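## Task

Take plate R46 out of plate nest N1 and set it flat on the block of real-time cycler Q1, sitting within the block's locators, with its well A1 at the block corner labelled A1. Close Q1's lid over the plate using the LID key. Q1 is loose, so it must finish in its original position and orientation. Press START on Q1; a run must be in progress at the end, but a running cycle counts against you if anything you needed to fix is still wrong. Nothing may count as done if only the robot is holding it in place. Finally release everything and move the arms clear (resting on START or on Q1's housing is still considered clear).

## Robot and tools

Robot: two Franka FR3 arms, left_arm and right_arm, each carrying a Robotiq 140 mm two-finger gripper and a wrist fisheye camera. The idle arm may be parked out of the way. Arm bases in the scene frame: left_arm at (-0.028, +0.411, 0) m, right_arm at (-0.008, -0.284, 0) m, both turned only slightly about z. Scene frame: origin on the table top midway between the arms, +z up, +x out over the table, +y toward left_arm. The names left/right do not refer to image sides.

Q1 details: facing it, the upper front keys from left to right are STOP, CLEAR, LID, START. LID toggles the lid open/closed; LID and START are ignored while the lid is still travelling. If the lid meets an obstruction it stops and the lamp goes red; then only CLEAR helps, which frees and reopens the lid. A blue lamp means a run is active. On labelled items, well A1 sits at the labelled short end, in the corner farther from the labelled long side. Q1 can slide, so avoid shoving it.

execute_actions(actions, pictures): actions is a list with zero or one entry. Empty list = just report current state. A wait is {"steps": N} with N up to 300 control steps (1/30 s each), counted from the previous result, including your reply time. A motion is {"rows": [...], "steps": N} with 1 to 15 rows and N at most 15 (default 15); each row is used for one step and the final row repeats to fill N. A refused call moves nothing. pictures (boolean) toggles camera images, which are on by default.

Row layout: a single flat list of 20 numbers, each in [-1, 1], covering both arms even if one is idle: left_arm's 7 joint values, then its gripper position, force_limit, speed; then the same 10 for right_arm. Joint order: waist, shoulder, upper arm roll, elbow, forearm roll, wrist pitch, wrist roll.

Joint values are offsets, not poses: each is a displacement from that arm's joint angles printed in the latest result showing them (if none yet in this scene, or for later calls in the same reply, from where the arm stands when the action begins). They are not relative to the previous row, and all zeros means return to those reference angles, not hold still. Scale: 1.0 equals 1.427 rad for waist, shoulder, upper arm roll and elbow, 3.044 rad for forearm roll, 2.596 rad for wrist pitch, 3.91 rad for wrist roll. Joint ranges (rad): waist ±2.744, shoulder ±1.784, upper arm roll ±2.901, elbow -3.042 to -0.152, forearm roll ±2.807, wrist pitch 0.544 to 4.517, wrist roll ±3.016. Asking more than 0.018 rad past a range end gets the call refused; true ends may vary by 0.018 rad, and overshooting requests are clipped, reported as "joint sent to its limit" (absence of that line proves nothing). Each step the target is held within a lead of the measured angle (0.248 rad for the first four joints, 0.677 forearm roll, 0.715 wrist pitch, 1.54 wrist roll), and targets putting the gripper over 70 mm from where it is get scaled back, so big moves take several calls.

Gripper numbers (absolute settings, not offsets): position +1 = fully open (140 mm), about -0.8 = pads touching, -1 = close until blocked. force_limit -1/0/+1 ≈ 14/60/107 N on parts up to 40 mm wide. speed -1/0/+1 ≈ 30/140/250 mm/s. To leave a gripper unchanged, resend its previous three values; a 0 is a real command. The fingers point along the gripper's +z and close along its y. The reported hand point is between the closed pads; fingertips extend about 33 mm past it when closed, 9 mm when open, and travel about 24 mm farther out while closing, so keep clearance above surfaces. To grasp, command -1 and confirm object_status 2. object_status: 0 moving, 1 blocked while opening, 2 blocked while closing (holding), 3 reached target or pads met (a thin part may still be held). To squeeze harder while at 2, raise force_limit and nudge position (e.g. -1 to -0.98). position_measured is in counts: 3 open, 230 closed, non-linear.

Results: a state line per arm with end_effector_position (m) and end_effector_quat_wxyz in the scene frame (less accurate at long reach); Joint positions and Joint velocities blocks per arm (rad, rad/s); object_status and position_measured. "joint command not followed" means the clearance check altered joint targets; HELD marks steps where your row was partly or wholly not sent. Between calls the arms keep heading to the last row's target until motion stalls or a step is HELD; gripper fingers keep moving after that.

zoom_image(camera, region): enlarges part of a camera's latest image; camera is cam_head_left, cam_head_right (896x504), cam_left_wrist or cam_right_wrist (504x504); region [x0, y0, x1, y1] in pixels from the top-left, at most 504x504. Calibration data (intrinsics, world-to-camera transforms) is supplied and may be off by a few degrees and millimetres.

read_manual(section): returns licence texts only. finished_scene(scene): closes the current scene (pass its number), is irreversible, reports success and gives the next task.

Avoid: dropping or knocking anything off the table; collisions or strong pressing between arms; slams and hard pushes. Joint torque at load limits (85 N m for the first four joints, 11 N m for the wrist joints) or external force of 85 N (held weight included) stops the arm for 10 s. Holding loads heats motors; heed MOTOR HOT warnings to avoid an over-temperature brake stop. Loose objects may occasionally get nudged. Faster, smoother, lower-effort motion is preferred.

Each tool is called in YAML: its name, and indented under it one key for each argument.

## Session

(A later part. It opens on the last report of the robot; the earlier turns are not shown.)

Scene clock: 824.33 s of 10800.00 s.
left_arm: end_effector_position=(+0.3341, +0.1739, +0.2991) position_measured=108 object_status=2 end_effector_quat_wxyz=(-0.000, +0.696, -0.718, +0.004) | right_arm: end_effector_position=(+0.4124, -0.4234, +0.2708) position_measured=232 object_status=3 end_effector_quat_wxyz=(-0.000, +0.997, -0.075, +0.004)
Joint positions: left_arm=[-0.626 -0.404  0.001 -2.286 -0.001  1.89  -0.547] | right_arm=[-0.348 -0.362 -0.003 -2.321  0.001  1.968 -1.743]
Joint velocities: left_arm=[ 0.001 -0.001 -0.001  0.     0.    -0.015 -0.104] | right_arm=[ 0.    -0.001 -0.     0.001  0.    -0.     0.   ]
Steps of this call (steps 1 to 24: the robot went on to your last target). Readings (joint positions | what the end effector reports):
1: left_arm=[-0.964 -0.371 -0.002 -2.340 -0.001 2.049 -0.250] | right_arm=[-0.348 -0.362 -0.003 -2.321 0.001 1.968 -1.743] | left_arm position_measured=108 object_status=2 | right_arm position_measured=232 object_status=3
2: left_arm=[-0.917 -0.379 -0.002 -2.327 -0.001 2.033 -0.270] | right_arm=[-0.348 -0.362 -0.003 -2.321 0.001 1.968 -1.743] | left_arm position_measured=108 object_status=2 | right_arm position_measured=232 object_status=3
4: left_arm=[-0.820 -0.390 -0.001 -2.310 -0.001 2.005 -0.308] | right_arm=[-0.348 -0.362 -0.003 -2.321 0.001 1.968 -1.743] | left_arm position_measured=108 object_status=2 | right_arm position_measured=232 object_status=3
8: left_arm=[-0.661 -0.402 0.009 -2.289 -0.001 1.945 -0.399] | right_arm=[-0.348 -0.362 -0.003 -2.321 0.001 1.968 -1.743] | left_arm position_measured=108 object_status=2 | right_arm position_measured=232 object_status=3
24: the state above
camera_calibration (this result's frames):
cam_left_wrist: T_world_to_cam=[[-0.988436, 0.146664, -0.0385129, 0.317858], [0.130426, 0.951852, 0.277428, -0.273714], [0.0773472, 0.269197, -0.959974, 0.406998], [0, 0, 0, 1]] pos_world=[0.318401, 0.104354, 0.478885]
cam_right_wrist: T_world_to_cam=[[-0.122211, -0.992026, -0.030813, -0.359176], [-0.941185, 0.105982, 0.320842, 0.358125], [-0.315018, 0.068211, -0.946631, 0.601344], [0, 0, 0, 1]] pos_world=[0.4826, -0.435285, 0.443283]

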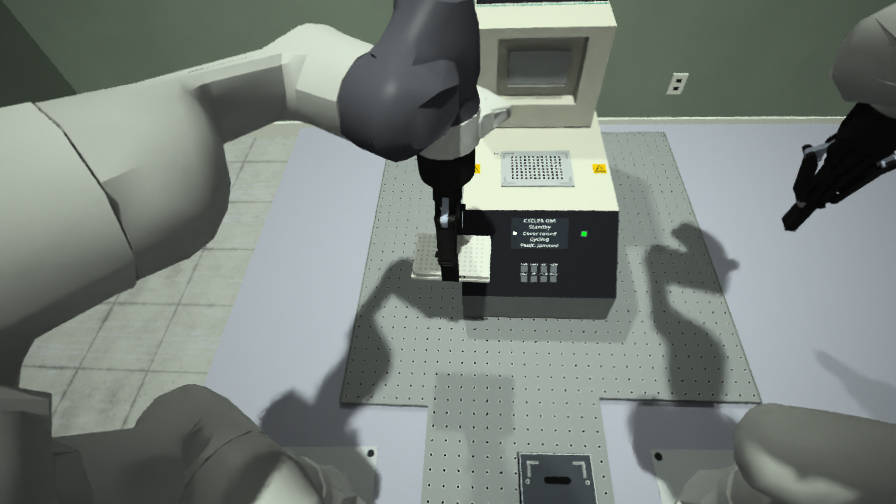

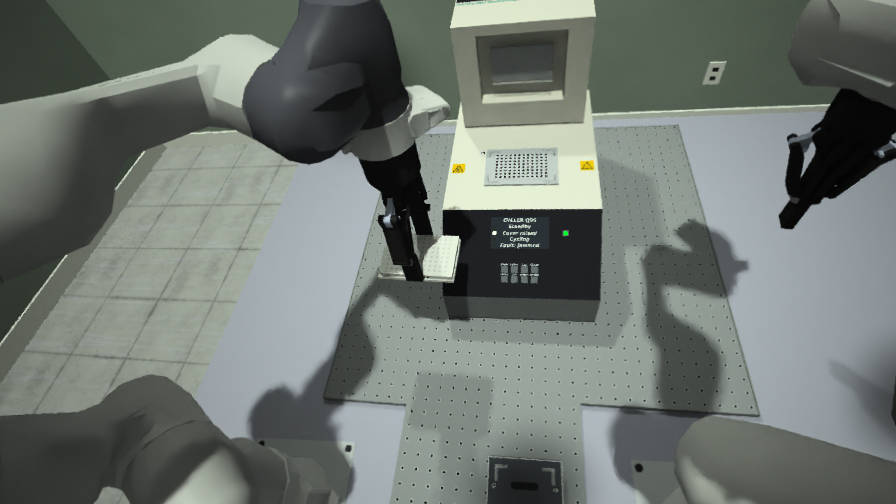

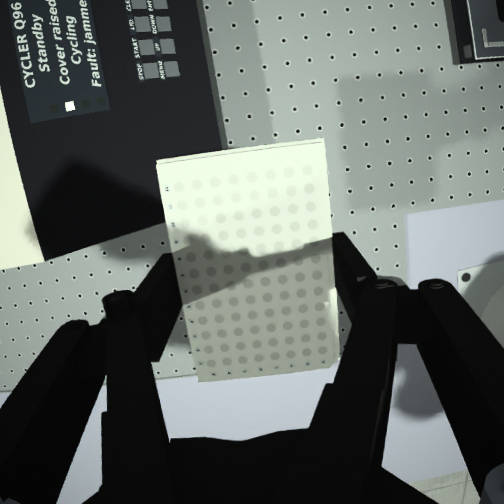

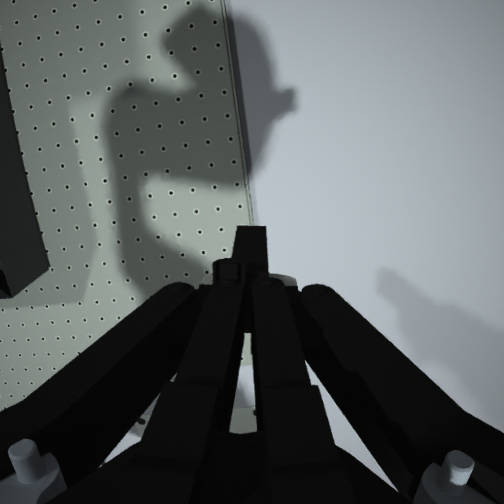

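execute_actions:
  actions:
    - {"rows": [[0,0.003,0,0.004,0,-0.0099,-0.0087,-1,-0.4,-0.7, 0,0,0,0,0,0,0,-1,-0.5,0],[0,0.0099,0,0.0129,0,-0.013,-0.0087,-1,-0.4,-0.7, 0,0,0,0,0,0,0,-1,-0.5,0],[0,0.0205,0,0.0268,0,-0.0166,-0.0087,-1,-0.4,-0.7, 0,0,0,0,0,0,0,-1,-0.5,0],[0,0.0349,0,0.0456,0,-0.0207,-0.0087,-1,-0.4,-0.7, 0,0,0,0,0,0,0,-1,-0.5,0],[0,0.0531,0,0.0695,0,-0.0248,-0.0087,-1,-0.4,-0.7, 0,0,0,0,0,0,0,-1,-0.5,0],[0,0.0743,0,0.0972,0,-0.0288,-0.0087,-1,-0.4,-0.7, 0,0,0,0,0,0,0,-1,-0.5,0],[0,0.0986,0,0.129,0,-0.033,-0.0087,-1,-0.4,-0.7, 0,0,0,0,0,0,0,-1,-0.5,0],[0,0.1228,0,0.1608,0,-0.0371,-0.0087,-1,-0.4,-0.7, 0,0,0,0,0,0,0,-1,-0.5,0],[0,0.1463,0,0.1915,0,-0.0412,-0.0087,-1,-0.4,-0.7, 0,0,0,0,0,0,0,-1,-0.5,0],[0,0.1706,0,0.2233,0,-0.0453,-0.0087,-1,-0.4,-0.7, 0,0,0,0,0,0,0,-1,-0.5,0],[0,0.1949,0,0.255,0,-0.0493,-0.0087,-1,-0.4,-0.7, 0,0,0,0,0,0,0,-1,-0.5,0],[0,0.2191,0,0.2868,0,-0.0534,-0.0087,-1,-0.4,-0.7, 0,0,0,0,0,0,0,-1,-0.5,0],[0,0.2434,0,0.3185,0,-0.0575,-0.0087,-1,-0.4,-0.7, 0,0,0,0,0,0,0,-1,-0.5,0],[0,0.2669,0,0.3493,0,-0.0617,-0.0087,-1,-0.4,-0.7, 0,0,0,0,0,0,0,-1,-0.5,0],[0,0.2911,0,0.381,0,-0.0658,-0.0087,-1,-0.4,-0.7, 0,0,0,0,0,0,0,-1,-0.5,0]], "steps": 15}
  pictures: false

execute_actions:
  actions:
    - {"rows": [[0,0.0895,0,0.1171,0,-0.0285,0,-1,-0.4,-0.7, 0,0,0,0,0,0,0,-1,-0.5,0],[0,0.1137,0,0.1488,0,-0.0326,0,-1,-0.4,-0.7, 0,0,0,0,0,0,0,-1,-0.5,0],[0,0.1372,0,0.1796,0,-0.0367,0,-1,-0.4,-0.7, 0,0,0,0,0,0,0,-1,-0.5,0],[0,0.1615,0,0.2114,0,-0.0408,0,-1,-0.4,-0.7, 0,0,0,0,0,0,0,-1,-0.5,0],[0,0.1858,0,0.2431,0,-0.0449,0,-1,-0.4,-0.7, 0,0,0,0,0,0,0,-1,-0.5,0],[0,0.21,0,0.2749,0,-0.049,0,-1,-0.4,-0.7, 0,0,0,0,0,0,0,-1,-0.5,0],[0,0.2343,0,0.3066,0,-0.0531,0,-1,-0.4,-0.7, 0,0,0,0,0,0,0,-1,-0.5,0],[0,0.2578,0,0.3374,0,-0.0572,0,-1,-0.4,-0.7, 0,0,0,0,0,0,0,-1,-0.5,0],[0,0.2821,0,0.3691,0,-0.0613,0,-1,-0.4,-0.7, 0,0,0,0,0,0,0,-1,-0.5,0],[0,0.3063,0,0.4009,0,-0.0654,0,-1,-0.4,-0.7, 0,0,0,0,0,0,0,-1,-0.5,0],[0,0.3306,0,0.4326,0,-0.0695,0,-1,-0.4,-0.7, 0,0,0,0,0,0,0,-1,-0.5,0],[0,0.3548,0,0.4644,0,-0.0736,0,-1,-0.4,-0.7, 0,0,0,0,0,0,0,-1,-0.5,0],[0,0.3783,0,0.4952,0,-0.0777,0,-1,-0.4,-0.7, 0,0,0,0,0,0,0,-1,-0.5,0],[0,0.4026,0,0.5269,0,-0.0817,0,-1,-0.4,-0.7, 0,0,0,0,0,0,0,-1,-0.5,0],[0,0.4269,0,0.5587,0,-0.0858,0,-1,-0.4,-0.7, 0,0,0,0,0,0,0,-1,-0.5,0]], "steps": 15}
  pictures: false

execute_actions:
  actions:
    - {"rows": [[0,0.0864,0,0.1131,0,-0.027,0,-1,-0.4,-0.7, 0,0,0,0,0,0,0,-1,-0.5,0],[0,0.1054,0,0.1379,0,-0.0298,0,-1,-0.4,-0.7, 0,0,0,0,0,0,0,-1,-0.5,0],[0,0.1221,0,0.1598,0,-0.0298,0,-1,-0.4,-0.7, 0,0,0,0,0,0,0,-1,-0.5,0],[0,0.1357,0,0.1776,0,-0.0298,0,-1,-0.4,-0.7, 0,0,0,0,0,0,0,-1,-0.5,0],[0,0.1463,0,0.1915,0,-0.0298,0,-1,-0.4,-0.7, 0,0,0,0,0,0,0,-1,-0.5,0],[0,0.1547,0,0.2024,0,-0.0298,0,-1,-0.4,-0.7, 0,0,0,0,0,0,0,-1,-0.5,0],[0,0.1607,0,0.2104,0,-0.0298,0,-1,-0.4,-0.7, 0,0,0,0,0,0,0,-1,-0.5,0],[0,0.1645,0,0.2153,0,-0.0298,0,-1,-0.4,-0.7, 0,0,0,0,0,0,0,-1,-0.5,0],[0,0.1668,0,0.2183,0,-0.0298,0,-1,-0.4,-0.7, 0,0,0,0,0,0,0,-1,-0.5,0]], "steps": 15}
  pictures: false

execute_actions:
  actions:
    - {"steps": 12}

Scene clock: 897.47 s of 10800.00 s.
left_arm: end_effector_position=(+0.4257, +0.1142, +0.3387) position_measured=108 object_status=2 end_effector_quat_wxyz=(+0.001, +0.707, -0.707, -0.001) | right_arm: end_effector_position=(+0.4124, -0.4234, +0.2708) position_measured=232 object_status=3 end_effector_quat_wxyz=(-0.000, +0.997, -0.075, +0.004)
Joint positions: left_arm=[-0.626 -0.064  0.001 -1.836 -0.001  1.77  -0.578] | right_arm=[-0.348 -0.362 -0.003 -2.321  0.001  1.968 -1.743]
Joint velocities: left_arm=[-0.001  0.972 -0.     1.236 -0.    -0.224 -0.   ] | right_arm=[-0.002 -0.    -0.001  0.001  0.001  0.001  0.   ]
Steps of this call (steps 1 to 30: the robot went on to your last target; steps 31 to 90: nothing new was sent; then 69.63 s passed at rest; steps 91 to 105: all 15 steps of this action). Readings (joint positions | what the end effector reports):
91: left_arm=[-0.626 -0.404 0.001 -2.285 -0.001 1.885 -0.578] | right_arm=[-0.348 -0.362 -0.003 -2.321 0.001 1.968 -1.743] | left_arm position_measured=108 object_status=2 | right_arm position_measured=232 object_status=3
92: left_arm=[-0.626 -0.401 0.001 -2.281 -0.001 1.880 -0.578] | right_arm=[-0.348 -0.362 -0.003 -2.321 0.001 1.968 -1.743] | left_arm position_measured=108 object_status=2 | right_arm position_measured=232 object_status=3
94: left_arm=[-0.626 -0.384 0.001 -2.257 -0.001 1.868 -0.578] | right_arm=[-0.348 -0.362 -0.003 -2.321 0.001 1.968 -1.743] | left_arm position_measured=108 object_status=2 | right_arm position_measured=232 object_status=3
98: left_arm=[-0.626 -0.295 0.001 -2.138 -0.001 1.836 -0.578] | right_arm=[-0.348 -0.362 -0.003 -2.321 0.001 1.968 -1.743] | left_arm position_measured=108 object_status=2 | right_arm position_measured=232 object_status=3
105: the state above

Scene clock: 897.97 s of 10800.00 s.
left_arm: end_effector_position=(+0.5498, +0.0330, +0.3278) position_measured=108 object_status=2 end_effector_quat_wxyz=(+0.000, +0.707, -0.707, -0.001) | right_arm: end_effector_position=(+0.4124, -0.4234, +0.2708) position_measured=232 object_status=3 end_effector_quat_wxyz=(-0.000, +0.997, -0.075, +0.004)
Joint positions: left_arm=[-0.626  0.471  0.001 -1.134 -0.001  1.602 -0.578] | right_arm=[-0.348 -0.362 -0.003 -2.321  0.001  1.968 -1.743]
Joint velocities: left_arm=[-0.002  0.957 -0.001  1.203 -0.    -0.255 -0.001] | right_arm=[-0.    -0.     0.001 -0.001 -0.    -0.001  0.001]
Steps of this call (steps 1 to 15: all 15 steps of this action). Readings (joint positions | what the end effector reports):
1: left_arm=[-0.626 -0.025 0.001 -1.784 -0.001 1.757 -0.578] | right_arm=[-0.348 -0.362 -0.003 -2.321 0.001 1.968 -1.743] | left_arm position_measured=108 object_status=2 | right_arm position_measured=232 object_status=3
2: left_arm=[-0.626 0.014 0.001 -1.731 -0.001 1.746 -0.578] | right_arm=[-0.348 -0.362 -0.003 -2.321 0.001 1.968 -1.743] | left_arm position_measured=108 object_status=2 | right_arm position_measured=232 object_status=3
4: left_arm=[-0.626 0.088 0.001 -1.634 -0.001 1.723 -0.578] | right_arm=[-0.348 -0.362 -0.003 -2.321 0.001 1.968 -1.743] | left_arm position_measured=108 object_status=2 | right_arm position_measured=232 object_status=3
8: left_arm=[-0.626 0.230 0.001 -1.450 -0.001 1.678 -0.578] | right_arm=[-0.348 -0.362 -0.003 -2.321 0.001 1.968 -1.743] | left_arm position_measured=108 object_status=2 | right_arm position_measured=232 object_status=3
15: the state above

Scene clock: 898.47 s of 10800.00 s.
left_arm: end_effector_position=(+0.5878, +0.0081, +0.2955) position_measured=108 object_status=2 end_effector_quat_wxyz=(+0.000, +0.707, -0.707, -0.002) | right_arm: end_effector_position=(+0.4124, -0.4234, +0.2708) position_measured=232 object_status=3 end_effector_quat_wxyz=(-0.000, +0.997, -0.075, +0.004)
Joint positions: left_arm=[-0.626  0.71   0.001 -0.828 -0.001  1.532 -0.578] | right_arm=[-0.348 -0.362 -0.003 -2.321  0.001  1.968 -1.743]
Joint velocities: left_arm=[-0.001 -0.001  0.     0.049 -0.001 -0.021 -0.001] | right_arm=[-0.     0.001  0.001  0.     0.     0.     0.   ]
Steps of this call (steps 1 to 15: all 15 steps of this action). Readings (joint positions | what the end effector reports):
1: left_arm=[-0.626 0.509 0.001 -1.083 -0.001 1.590 -0.578] | right_arm=[-0.348 -0.362 -0.003 -2.321 0.001 1.968 -1.743] | left_arm position_measured=108 object_status=2 | right_arm position_measured=232 object_status=3
2: left_arm=[-0.626 0.545 0.001 -1.035 -0.001 1.580 -0.578] | right_arm=[-0.348 -0.362 -0.003 -2.321 0.001 1.968 -1.743] | left_arm position_measured=108 object_status=2 | right_arm position_measured=232 object_status=3
4: left_arm=[-0.626 0.607 0.001 -0.958 -0.001 1.564 -0.578] | right_arm=[-0.348 -0.362 -0.003 -2.321 0.001 1.968 -1.743] | left_arm position_measured=108 object_status=2 | right_arm position_measured=232 object_status=3
8: left_arm=[-0.626 0.686 0.001 -0.865 -0.001 1.545 -0.578] | right_arm=[-0.348 -0.362 -0.003 -2.321 0.001 1.968 -1.743] | left_arm position_measured=108 object_status=2 | right_arm position_measured=232 object_status=3
15: the state above

Scene clock: 898.87 s of 10800.00 s.
left_arm: end_effector_position=(+0.5875, +0.0083, +0.2967) position_measured=108 object_status=2 end_effector_quat_wxyz=(+0.001, +0.707, -0.707, -0.002) | right_arm: end_effector_position=(+0.4124, -0.4234, +0.2708) position_measured=232 object_status=3 end_effector_quat_wxyz=(-0.000, +0.997, -0.075, +0.004)
Joint positions: left_arm=[-0.626  0.71   0.001 -0.824 -0.001  1.529 -0.578] | right_arm=[-0.348 -0.362 -0.003 -2.321  0.001  1.968 -1.743]
Joint velocities: left_arm=[-0.001  0.    -0.001  0.     0.    -0.002 -0.002] | right_arm=[ 0.001 -0.002 -0.    -0.002 -0.     0.    -0.001]
Steps of this call (steps 1 to 12: the robot went on to your last target). Readings (joint positions | what the end effector reports):
1: left_arm=[-0.626 0.710 0.001 -0.826 -0.001 1.532 -0.578] | right_arm=[-0.348 -0.362 -0.003 -2.321 0.001 1.968 -1.743] | left_arm position_measured=108 object_status=2 | right_arm position_measured=232 object_status=3
2: left_arm=[-0.626 0.710 0.001 -0.825 -0.001 1.531 -0.578] | right_arm=[-0.348 -0.362 -0.003 -2.321 0.001 1.968 -1.743] | left_arm position_measured=108 object_status=2 | right_arm position_measured=232 object_status=3
4: left_arm=[-0.626 0.710 0.001 -0.825 -0.001 1.530 -0.578] | right_arm=[-0.348 -0.362 -0.003 -2.321 0.001 1.968 -1.743] | left_arm position_measured=108 object_status=2 | right_arm position_measured=232 object_status=3
8: left_arm=[-0.626 0.710 0.001 -0.824 -0.001 1.529 -0.578] | right_arm=[-0.348 -0.362 -0.003 -2.321 0.001 1.968 -1.743] | left_arm position_measured=108 object_status=2 | right_arm position_measured=232 object_status=3
12: the state above
camera_calibration (this result's frames):
cam_left_wrist: T_world_to_cam=[[-0.992826, 0.116456, -0.027116, 0.591905], [0.104059, 0.953218, 0.28381, -0.13488], [0.0588988, 0.278952, -0.958497, 0.439905], [0, 0, 0, 1]] pos_world=[0.575784, -0.0630733, 0.475978]
cam_right_wrist: T_world_to_cam=[[-0.122211, -0.992026, -0.030813, -0.359176], [-0.941185, 0.105982, 0.320842, 0.358125], [-0.315018, 0.0682109, -0.946632, 0.601344], [0, 0, 0, 1]] pos_world=[0.4826, -0.435285, 0.443283]

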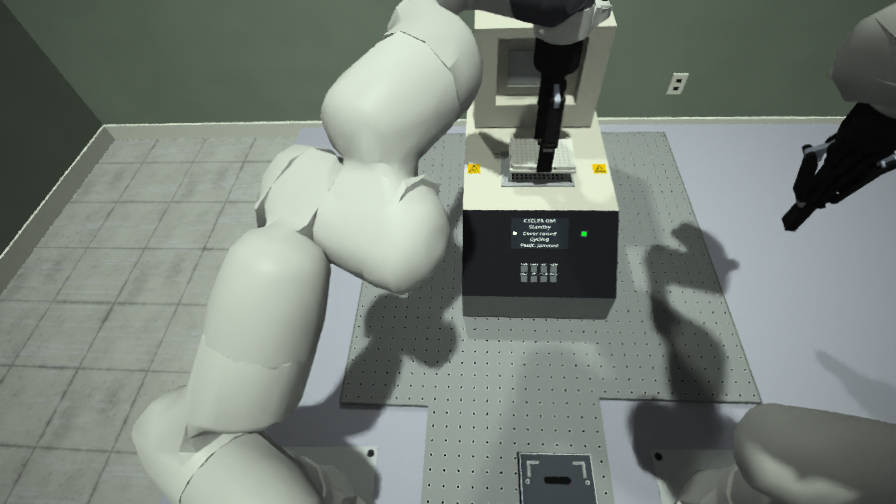

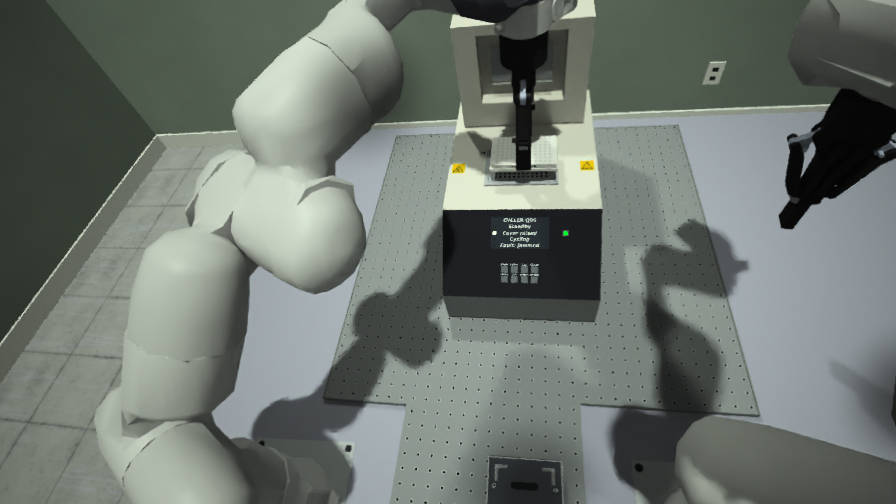

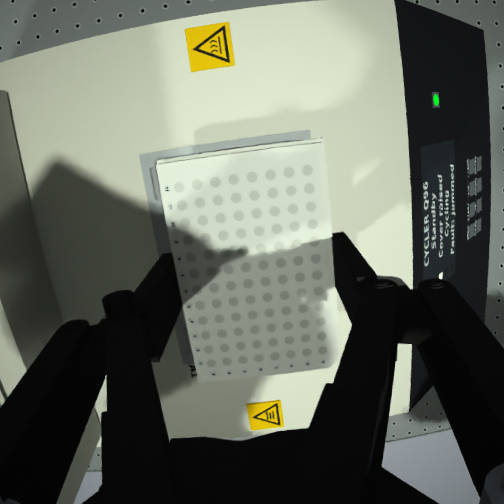

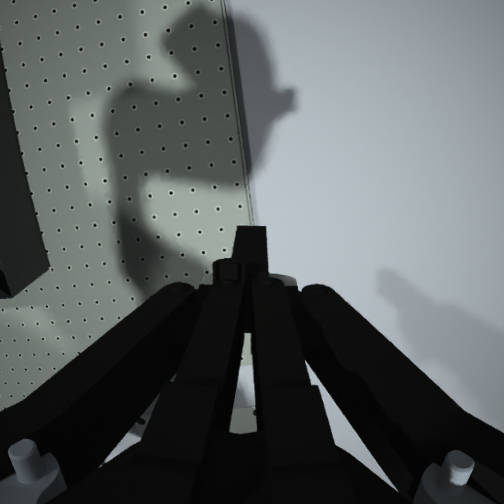

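zoom_image:
  camera: "cam_left_wrist"
  region: [125, 110, 345, 260]

zoom_image:
  camera: "cam_left_wrist"
  region: [150, 290, 370, 440]

Region (125, 110, 345, 260) of cam_left_wrist's 504x504 image, scaled by 2.291, with more detail than that image has; it fills the top 344 rows of this view, and the rest is white.

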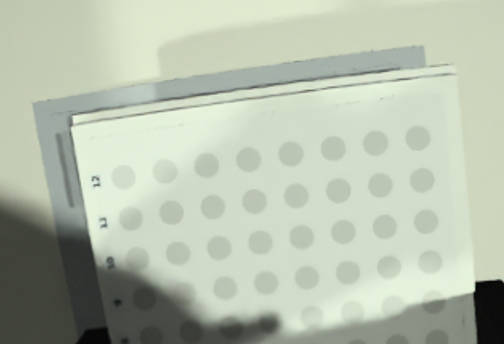

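Region (150, 290, 370, 440) of cam_left_wrist's 504x504 image, scaled by 2.291, with more detail than that image has; it fills the top 344 rows of this view, and the rest is white.

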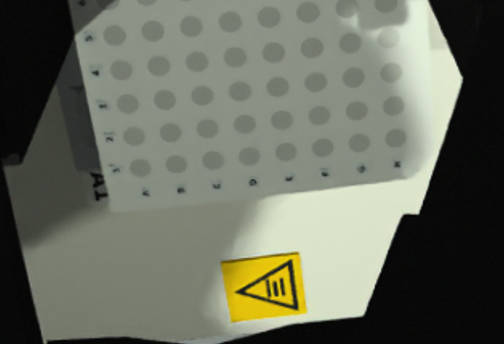

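execute_actions:
  actions:
    - {"rows": [[0.0001,0,0,-0.0005,0,0.0012,0.0004,-1,-0.4,-0.7, 0,0,0,0,0,0,0,-1,-0.5,0],[0.0005,0.0001,0,-0.0018,0,0.0026,0.0007,-1,-0.4,-0.7, 0,0,0,0,0,0,0,-1,-0.5,0],[0.0011,0.0003,0,-0.0039,0,0.0043,0.001,-1,-0.4,-0.7, 0,0,0,0,0,0,0,-1,-0.5,0],[0.0019,0.0004,0,-0.0066,0,0.0064,0.0013,-1,-0.4,-0.7, 0,0,0,0,0,0,0,-1,-0.5,0],[0.0027,0.0006,0,-0.0097,0,0.0087,0.0016,-1,-0.4,-0.7, 0,0,0,0,0,0,0,-1,-0.5,0],[0.0037,0.0009,0,-0.0132,0,0.0111,0.002,-1,-0.4,-0.7, 0,0,0,0,0,0,0,-1,-0.5,0],[0.0048,0.0011,0,-0.0169,0,0.0135,0.0023,-1,-0.4,-0.7, 0,0,0,0,0,0,0,-1,-0.5,0],[0.0058,0.0014,0,-0.0207,0,0.0165,0.0027,-1,-0.4,-0.7, 0,0,0,0,0,0,0,-1,-0.5,0],[0.0069,0.0016,0,-0.0244,0,0.0195,0.003,-1,-0.4,-0.7, 0,0,0,0,0,0,0,-1,-0.5,0],[0.0079,0.0019,0,-0.0279,0,0.022,0.0032,-1,-0.4,-0.7, 0,0,0,0,0,0,0,-1,-0.5,0],[0.0087,0.0021,0,-0.031,0,0.024,0.0034,-1,-0.4,-0.7, 0,0,0,0,0,0,0,-1,-0.5,0],[0.0095,0.0022,0,-0.0337,0,0.0246,0.0036,-1,-0.4,-0.7, 0,0,0,0,0,0,0,-1,-0.5,0],[0.0101,0.0024,0,-0.0358,0,0.0246,0.0036,-1,-0.4,-0.7, 0,0,0,0,0,0,0,-1,-0.5,0],[0.0105,0.0025,0,-0.0371,0,0.0246,0.0036,-1,-0.4,-0.7, 0,0,0,0,0,0,0,-1,-0.5,0],[0.0106,0.0025,0,-0.0376,0,0.0246,0.0036,-1,-0.4,-0.7, 0,0,0,0,0,0,0,-1,-0.5,0]], "steps": 15}
  pictures: false

execute_actions:
  actions:
    - {"steps": 20}

Scene clock: 969.27 s of 10800.00 s.
left_arm: end_effector_position=(+0.5959, +0.0140, +0.2765) position_measured=108 object_status=2 end_effector_quat_wxyz=(+0.001, +0.709, -0.705, -0.004) | right_arm: end_effector_position=(+0.4124, -0.4234, +0.2708) position_measured=232 object_status=3 end_effector_quat_wxyz=(-0.000, +0.997, -0.075, +0.004)
Joint positions: left_arm=[-0.613  0.712  0.001 -0.872 -0.001  1.577 -0.572] | right_arm=[-0.348 -0.362 -0.003 -2.321  0.001  1.968 -1.743]
Joint velocities: left_arm=[ 0.026  0.02   0.001 -0.071  0.     0.068  0.015] | right_arm=[ 0.     0.001 -0.001  0.001  0.001  0.     0.   ]
Steps of this call (steps 1 to 15: the robot went on to your last target; steps 16 to 90: nothing new was sent; then 66.90 s passed at rest; steps 91 to 105: all 15 steps of this action). Readings (joint positions | what the end effector reports):
91: left_arm=[-0.626 0.710 0.001 -0.824 -0.001 1.528 -0.578] | right_arm=[-0.348 -0.362 -0.003 -2.321 0.001 1.968 -1.743] | left_arm position_measured=108 object_status=2 | right_arm position_measured=232 object_status=3
92: left_arm=[-0.626 0.710 0.001 -0.824 -0.001 1.529 -0.578] | right_arm=[-0.348 -0.362 -0.003 -2.321 0.001 1.968 -1.743] | left_arm position_measured=108 object_status=2 | right_arm position_measured=232 object_status=3
94: left_arm=[-0.625 0.709 0.001 -0.827 -0.001 1.532 -0.578] | right_arm=[-0.348 -0.362 -0.003 -2.321 0.001 1.968 -1.743] | left_arm position_measured=108 object_status=2 | right_arm position_measured=232 object_status=3
98: left_arm=[-0.623 0.709 0.001 -0.842 -0.001 1.547 -0.577] | right_arm=[-0.348 -0.362 -0.003 -2.321 0.001 1.968 -1.743] | left_arm position_measured=108 object_status=2 | right_arm position_measured=232 object_status=3
105: the state above

Scene clock: 969.93 s of 10800.00 s.
left_arm: end_effector_position=(+0.5986, +0.0134, +0.2743) position_measured=108 object_status=2 end_effector_quat_wxyz=(+0.000, +0.708, -0.706, -0.001) | right_arm: end_effector_position=(+0.4124, -0.4234, +0.2708) position_measured=232 object_status=3 end_effector_quat_wxyz=(-0.000, +0.997, -0.075, +0.004)
Joint positions: left_arm=[-0.612  0.713  0.001 -0.877 -0.001  1.589 -0.569] | right_arm=[-0.348 -0.362 -0.003 -2.321  0.001  1.968 -1.743]
Joint velocities: left_arm=[ 0.     0.    -0.    -0.001 -0.     0.001  0.   ] | right_arm=[ 0.    -0.001 -0.     0.002 -0.    -0.     0.002]
Steps of this call (steps 1 to 20: the robot went on to your last target). Readings (joint positions | what the end effector reports):
1: left_arm=[-0.612 0.713 0.001 -0.874 -0.001 1.579 -0.572] | right_arm=[-0.348 -0.362 -0.003 -2.321 0.001 1.968 -1.743] | left_arm position_measured=108 object_status=2 | right_arm position_measured=232 object_status=3
2: left_arm=[-0.612 0.713 0.001 -0.875 -0.001 1.581 -0.572] | right_arm=[-0.348 -0.362 -0.003 -2.321 0.001 1.968 -1.743] | left_arm position_measured=108 object_status=2 | right_arm position_measured=232 object_status=3
4: left_arm=[-0.612 0.713 0.001 -0.877 -0.001 1.583 -0.571] | right_arm=[-0.348 -0.362 -0.003 -2.321 0.001 1.968 -1.743] | left_arm position_measured=108 object_status=2 | right_arm position_measured=232 object_status=3
8: left_arm=[-0.612 0.713 0.001 -0.877 -0.001 1.586 -0.570] | right_arm=[-0.348 -0.362 -0.003 -2.321 0.001 1.968 -1.743] | left_arm position_measured=108 object_status=2 | right_arm position_measured=232 object_status=3
20: the state above
camera_calibration (this result's frames):
cam_left_wrist: T_world_to_cam=[[-0.993234, 0.11218, -0.030032, 0.602869], [0.0992282, 0.954157, 0.282379, -0.131281], [0.0603325, 0.277488, -0.958833, 0.415656], [0, 0, 0, 1]] pos_world=[0.58674, -0.0577067, 0.453721]
cam_right_wrist: T_world_to_cam=[[-0.122211, -0.992026, -0.0308131, -0.359176], [-0.941185, 0.105982, 0.320842, 0.358125], [-0.315018, 0.0682111, -0.946631, 0.601344], [0, 0, 0, 1]] pos_world=[0.4826, -0.435285, 0.443283]

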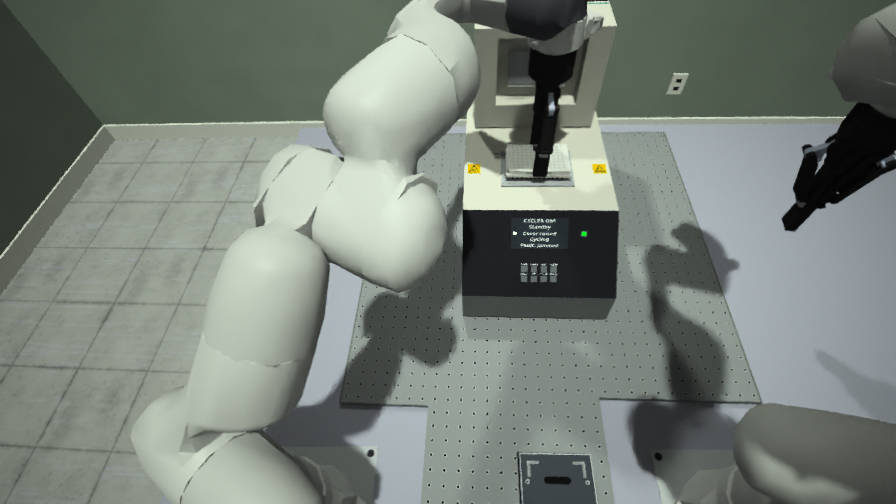

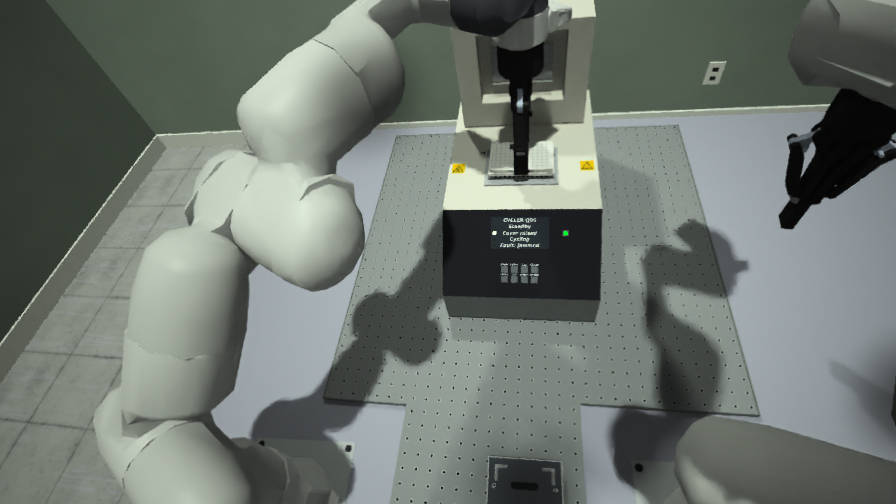

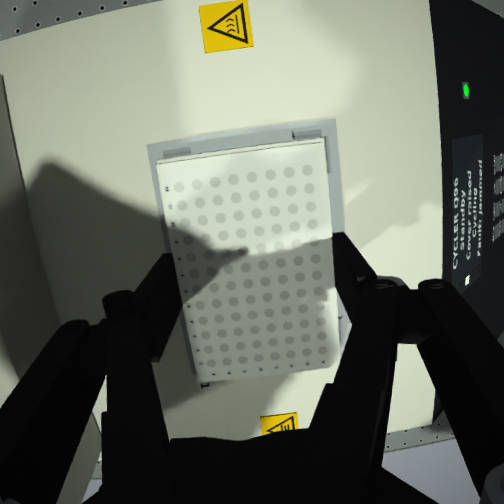

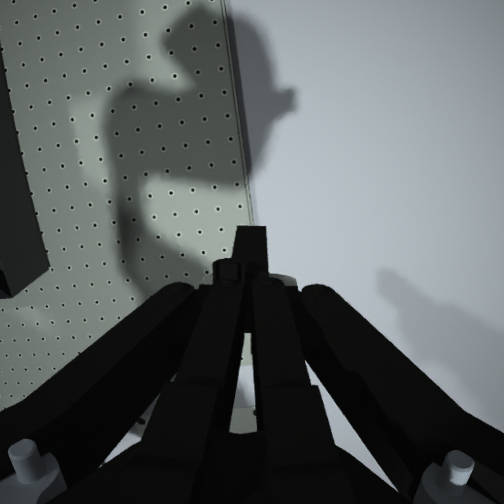

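zoom_image:
  camera: "cam_left_wrist"
  region: [140, 125, 240, 205]

zoom_image:
  camera: "cam_left_wrist"
  region: [255, 105, 355, 185]

Region (140, 125, 240, 205) of cam_left_wrist's 504x504 image, scaled by 5.040, with more detail than that image has; it fills the top 403 rows of this view, and the rest is white.

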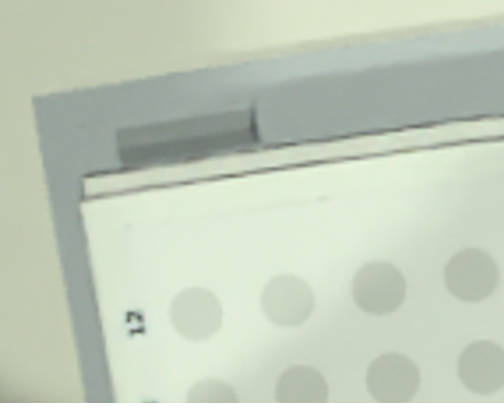

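Region (255, 105, 355, 185) of cam_left_wrist's 504x504 image, scaled by 5.040, with more detail than that image has; it fills the top 403 rows of this view, and the rest is white.

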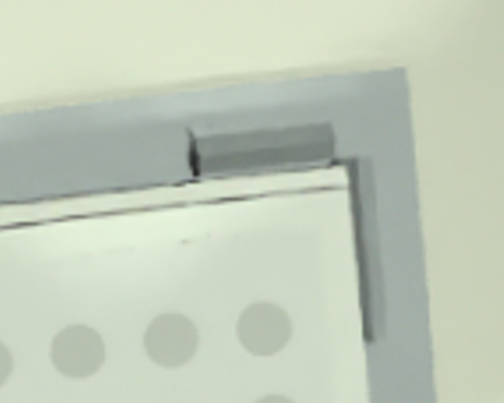

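zoom_image:
  camera: "cam_head_left"
  region: [490, 135, 590, 195]

zoom_image:
  camera: "cam_head_right"
  region: [472, 133, 572, 193]

Region (490, 135, 590, 195) of cam_head_left's 896x504 image, scaled by 5.040, with more detail than that image has; it fills the top 302 rows of this view, and the rest is white.

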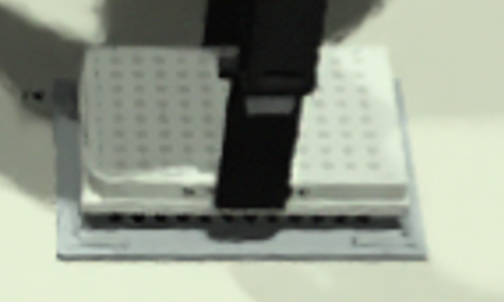

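Region (472, 133, 572, 193) of cam_head_right's 896x504 image, scaled by 5.040, with more detail than that image has; it fills the top 302 rows of this view, and the rest is white.

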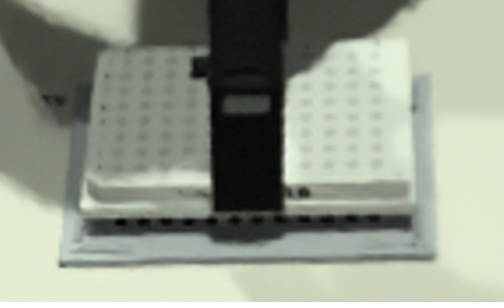

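execute_actions:
  actions:
    - {"rows": [[0,-0.0009,0,-0.0004,0,0.001,0,-1,-0.4,-0.7, 0,0,0,0,0,0,0,-1,-0.5,0],[0,-0.0013,0,-0.0013,0,0.0017,0,-1,-0.4,-0.7, 0,0,0,0,0,0,0,-1,-0.5,0],[0,-0.0018,0,-0.0029,0,0.0026,0,-1,-0.4,-0.7, 0,0,0,0,0,0,0,-1,-0.5,0],[0,-0.0024,0,-0.0048,0,0.0037,0,-1,-0.4,-0.7, 0,0,0,0,0,0,0,-1,-0.5,0],[0,-0.0031,0,-0.0072,0,0.0049,0,-1,-0.4,-0.7, 0,0,0,0,0,0,0,-1,-0.5,0],[0,-0.0039,0,-0.0097,0,0.0062,0,-1,-0.4,-0.7, 0,0,0,0,0,0,0,-1,-0.5,0],[0,-0.0047,0,-0.0124,0,0.0076,0,-1,-0.4,-0.7, 0,0,0,0,0,0,0,-1,-0.5,0],[0,-0.0055,0,-0.0152,0,0.009,0,-1,-0.4,-0.7, 0,0,0,0,0,0,0,-1,-0.5,0],[0,-0.0064,0,-0.0179,0,0.0102,0,-1,-0.4,-0.7, 0,0,0,0,0,0,0,-1,-0.5,0],[0,-0.0071,0,-0.0204,0,0.0112,0,-1,-0.4,-0.7, 0,0,0,0,0,0,0,-1,-0.5,0],[0,-0.0078,0,-0.0228,0,0.0119,0,-1,-0.4,-0.7, 0,0,0,0,0,0,0,-1,-0.5,0],[0,-0.0084,0,-0.0247,0,0.0122,0,-1,-0.4,-0.7, 0,0,0,0,0,0,0,-1,-0.5,0],[0,-0.0089,0,-0.0263,0,0.0122,0,-1,-0.4,-0.7, 0,0,0,0,0,0,0,-1,-0.5,0],[0,-0.0092,0,-0.0272,0,0.012,0,-1,-0.4,-0.7, 0,0,0,0,0,0,0,-1,-0.5,0],[0,-0.0093,0,-0.0276,0,0.0119,0,-1,-0.4,-0.7, 0,0,0,0,0,0,0,-1,-0.5,0]], "steps": 15}
  pictures: false

execute_actions:
  actions:
    - {"steps": 15}

Scene clock: 1063.37 s of 10800.00 s.
left_arm: end_effector_position=(+0.5978, +0.0140, +0.2669) position_measured=108 object_status=2 end_effector_quat_wxyz=(+0.000, +0.708, -0.706, -0.002) | right_arm: end_effector_position=(+0.4124, -0.4234, +0.2708) position_measured=232 object_status=3 end_effector_quat_wxyz=(-0.000, +0.997, -0.075, +0.004)
Joint positions: left_arm=[-0.612  0.704  0.001 -0.911 -0.001  1.611 -0.568] | right_arm=[-0.348 -0.362 -0.003 -2.321  0.001  1.968 -1.743]
Joint velocities: left_arm=[-0.    -0.009  0.001 -0.049 -0.001  0.028 -0.002] | right_arm=[ 0.001 -0.002 -0.001 -0.001  0.001 -0.    -0.001]
Steps of this call (steps 1 to 15: the robot went on to your last target; steps 16 to 90: nothing new was sent; then 89.93 s passed at rest; steps 91 to 105: all 15 steps of this action). Readings (joint positions | what the end effector reports):
91: left_arm=[-0.612 0.713 0.001 -0.877 -0.001 1.589 -0.568] | right_arm=[-0.348 -0.362 -0.003 -2.321 0.001 1.968 -1.743] | left_arm position_measured=108 object_status=2 | right_arm position_measured=232 object_status=3
92: left_arm=[-0.612 0.713 0.001 -0.877 -0.001 1.589 -0.568] | right_arm=[-0.348 -0.362 -0.003 -2.321 0.001 1.968 -1.743] | left_arm position_measured=108 object_status=2 | right_arm position_measured=232 object_status=3
94: left_arm=[-0.612 0.713 0.001 -0.879 -0.001 1.590 -0.568] | right_arm=[-0.348 -0.362 -0.003 -2.321 0.001 1.968 -1.743] | left_arm position_measured=108 object_status=2 | right_arm position_measured=232 object_status=3
98: left_arm=[-0.612 0.710 0.001 -0.890 -0.001 1.597 -0.568] | right_arm=[-0.348 -0.362 -0.003 -2.321 0.001 1.968 -1.743] | left_arm position_measured=108 object_status=2 | right_arm position_measured=232 object_status=3
105: the state above

Scene clock: 1063.87 s of 10800.00 s.
left_arm: end_effector_position=(+0.5984, +0.0136, +0.2668) position_measured=108 object_status=2 end_effector_quat_wxyz=(+0.000, +0.708, -0.706, -0.001) | right_arm: end_effector_position=(+0.4124, -0.4234, +0.2708) position_measured=232 object_status=3 end_effector_quat_wxyz=(-0.000, +0.997, -0.075, +0.004)
Joint positions: left_arm=[-0.612  0.703  0.001 -0.915 -0.001  1.615 -0.568] | right_arm=[-0.348 -0.362 -0.003 -2.321  0.001  1.968 -1.743]
Joint velocities: left_arm=[-0.001  0.002  0.     0.001 -0.     0.    -0.001] | right_arm=[ 0.002 -0.001  0.    -0.     0.    -0.001  0.   ]
Steps of this call (steps 1 to 15: the robot went on to your last target). Readings (joint positions | what the end effector reports):
1: left_arm=[-0.612 0.704 0.001 -0.912 -0.001 1.611 -0.568] | right_arm=[-0.348 -0.362 -0.003 -2.321 0.001 1.968 -1.743] | left_arm position_measured=108 object_status=2 | right_arm position_measured=232 object_status=3
2: left_arm=[-0.612 0.704 0.001 -0.913 -0.001 1.612 -0.568] | right_arm=[-0.348 -0.362 -0.003 -2.321 0.001 1.968 -1.743] | left_arm position_measured=108 object_status=2 | right_arm position_measured=232 object_status=3
4: left_arm=[-0.612 0.703 0.001 -0.914 -0.001 1.613 -0.568] | right_arm=[-0.348 -0.362 -0.003 -2.321 0.001 1.968 -1.743] | left_arm position_measured=108 object_status=2 | right_arm position_measured=232 object_status=3
8: left_arm=[-0.612 0.703 0.001 -0.915 -0.001 1.614 -0.568] | right_arm=[-0.348 -0.362 -0.003 -2.321 0.001 1.968 -1.743] | left_arm position_measured=108 object_status=2 | right_arm position_measured=232 object_status=3
15: the state above
All arms were judged still, so your last target was given up. Only a new action makes them travel on or press farther. Fingers that are still opening or closing keep moving.
camera_calibration (this result's frames):
cam_left_wrist: T_world_to_cam=[[-0.993193, 0.112643, -0.0296582, 0.60226], [0.0997662, 0.954051, 0.282547, -0.129669], [0.0601224, 0.277665, -0.958795, 0.408525], [0, 0, 0, 1]] pos_world=[0.586535, -0.0575626, 0.446191]
cam_right_wrist: T_world_to_cam=[[-0.122211, -0.992026, -0.0308131, -0.359176], [-0.941185, 0.105982, 0.320842, 0.358125], [-0.315018, 0.0682111, -0.946632, 0.601344], [0, 0, 0, 1]] pos_world=[0.4826, -0.435285, 0.443283]

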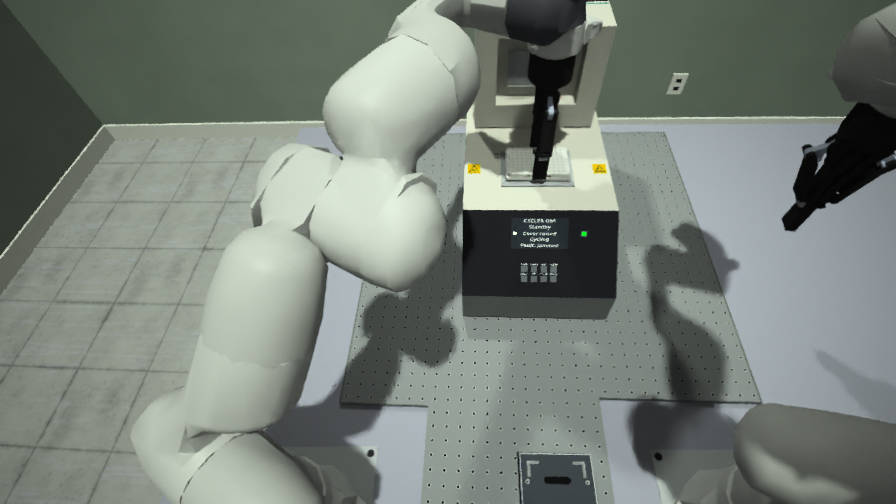

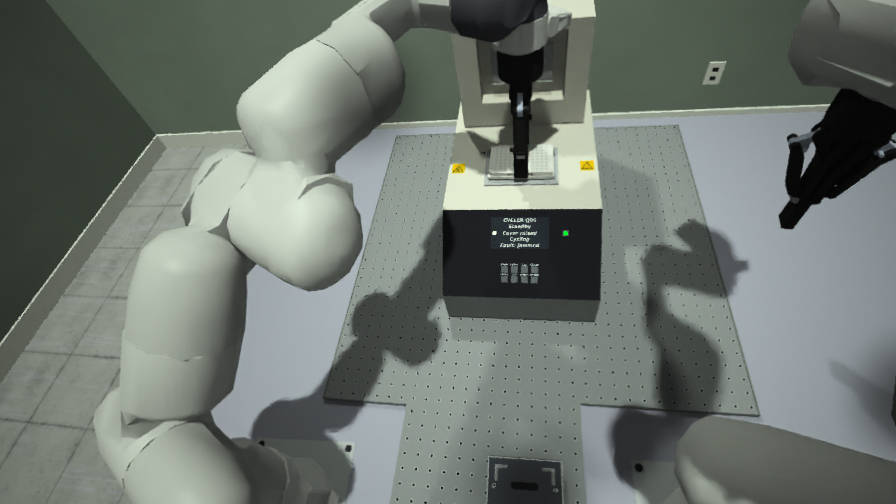

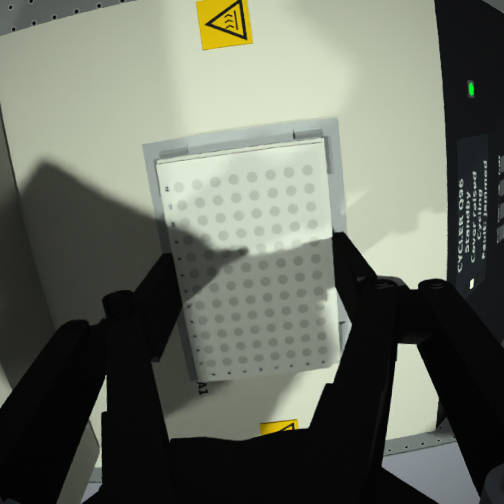

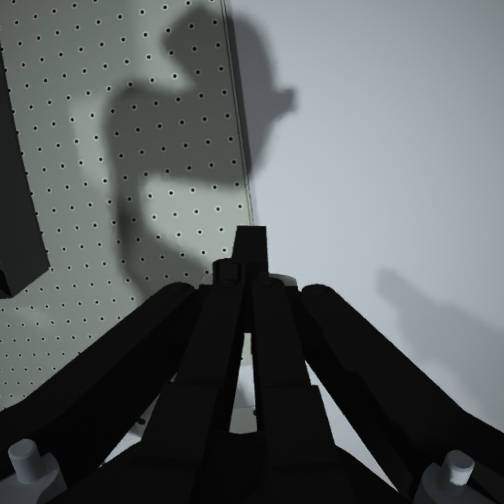

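execute_actions:
  actions: []

Scene clock: 1089.53 s of 10800.00 s.
left_arm: end_effector_position=(+0.5984, +0.0136, +0.2668) position_measured=108 object_status=2 end_effector_quat_wxyz=(+0.000, +0.708, -0.706, -0.001) | right_arm: end_effector_position=(+0.4124, -0.4234, +0.2708) position_measured=232 object_status=3 end_effector_quat_wxyz=(-0.000, +0.997, -0.075, +0.004)
Joint positions: left_arm=[-0.612  0.702  0.001 -0.915 -0.001  1.615 -0.568] | right_arm=[-0.348 -0.362 -0.003 -2.321  0.001  1.968 -1.743]
Joint velocities: left_arm=[ 0.     0.002 -0.    -0.002 -0.001 -0.    -0.   ] | right_arm=[-0.    -0.     0.001 -0.001  0.    -0.     0.002]
Steps of this call (steps 1 to 90: nothing new was sent; then 22.67 s passed at rest). Readings (joint positions | what the end effector reports):
1: left_arm=[-0.612 0.703 0.001 -0.915 -0.001 1.615 -0.568] | right_arm=[-0.348 -0.362 -0.003 -2.321 0.001 1.968 -1.743] | left_arm position_measured=108 object_status=2 | right_arm position_measured=232 object_status=3
2: left_arm=[-0.612 0.703 0.001 -0.915 -0.001 1.615 -0.568] | right_arm=[-0.348 -0.362 -0.003 -2.321 0.001 1.968 -1.743] | left_arm position_measured=108 object_status=2 | right_arm position_measured=232 object_status=3
4: left_arm=[-0.612 0.702 0.001 -0.915 -0.001 1.615 -0.568] | right_arm=[-0.348 -0.362 -0.003 -2.321 0.001 1.968 -1.743] | left_arm position_measured=108 object_status=2 | right_arm position_measured=232 object_status=3
8: left_arm=[-0.612 0.702 0.001 -0.915 -0.001 1.615 -0.568] | right_arm=[-0.348 -0.362 -0.003 -2.321 0.001 1.968 -1.743] | left_arm position_measured=108 object_status=2 | right_arm position_measured=232 object_status=3
90: the state above
camera_calibration (this result's frames):
cam_left_wrist: T_world_to_cam=[[-0.993187, 0.112639, -0.0298787, 0.602377], [0.0997076, 0.954088, 0.282442, -0.129576], [0.0603209, 0.277539, -0.958819, 0.408418], [0, 0, 0, 1]] pos_world=[0.586556, -0.0575757, 0.446195]
cam_right_wrist: T_world_to_cam=[[-0.122211, -0.992026, -0.0308129, -0.359176], [-0.941185, 0.105982, 0.320842, 0.358125], [-0.315018, 0.068211, -0.946631, 0.601344], [0, 0, 0, 1]] pos_world=[0.4826, -0.435285, 0.443283]

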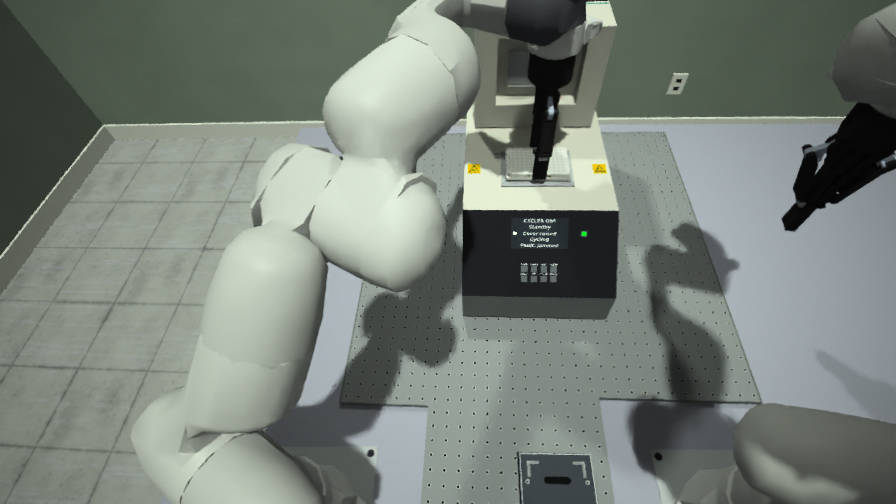

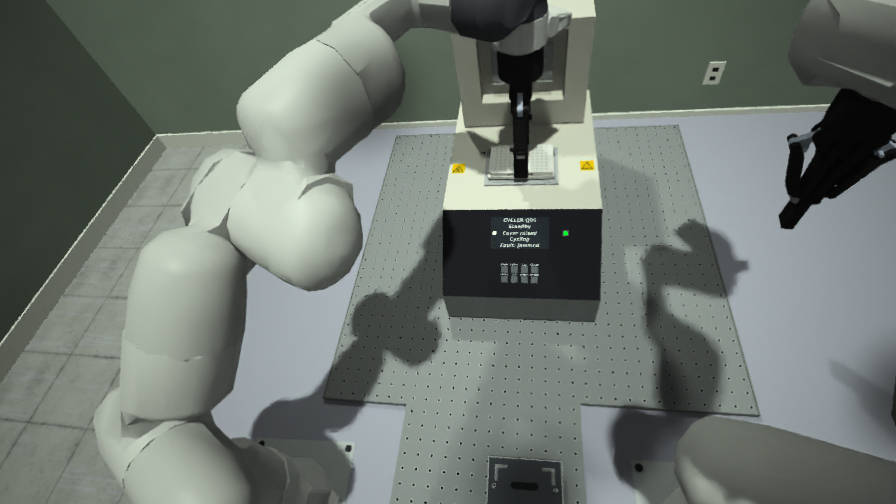

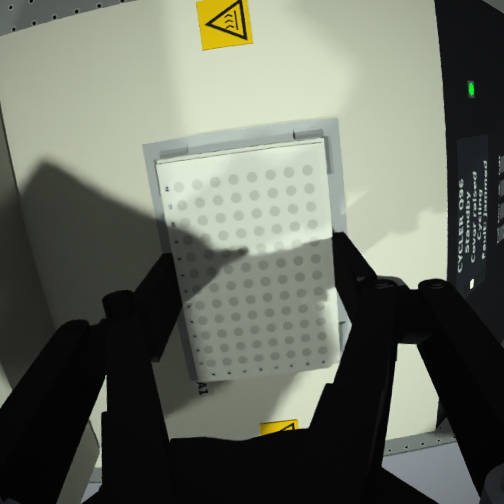

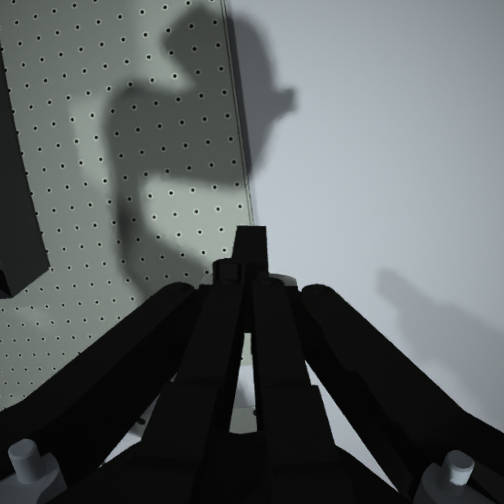

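zoom_image:
  camera: "cam_left_wrist"
  region: [135, 105, 355, 225]

zoom_image:
  camera: "cam_head_left"
  region: [490, 135, 590, 195]

Region (135, 105, 355, 225) of cam_left_wrist's 504x504 image, scaled by 2.291, with more detail than that image has; it fills the top 275 rows of this view, and the rest is white.

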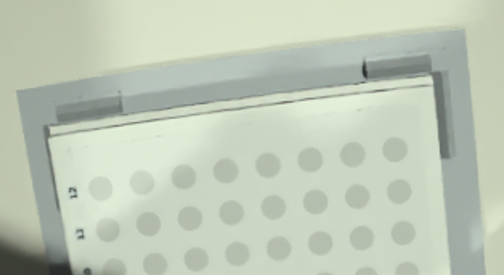

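Region (490, 135, 590, 195) of cam_head_left's 896x504 image, scaled by 5.040, with more detail than that image has; it fills the top 302 rows of this view, and the rest is white.

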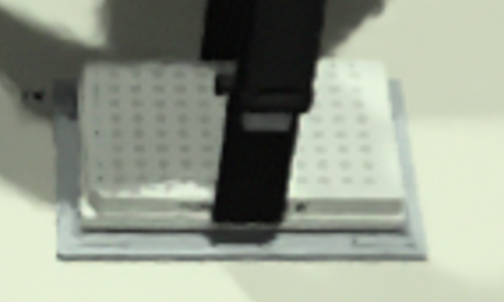

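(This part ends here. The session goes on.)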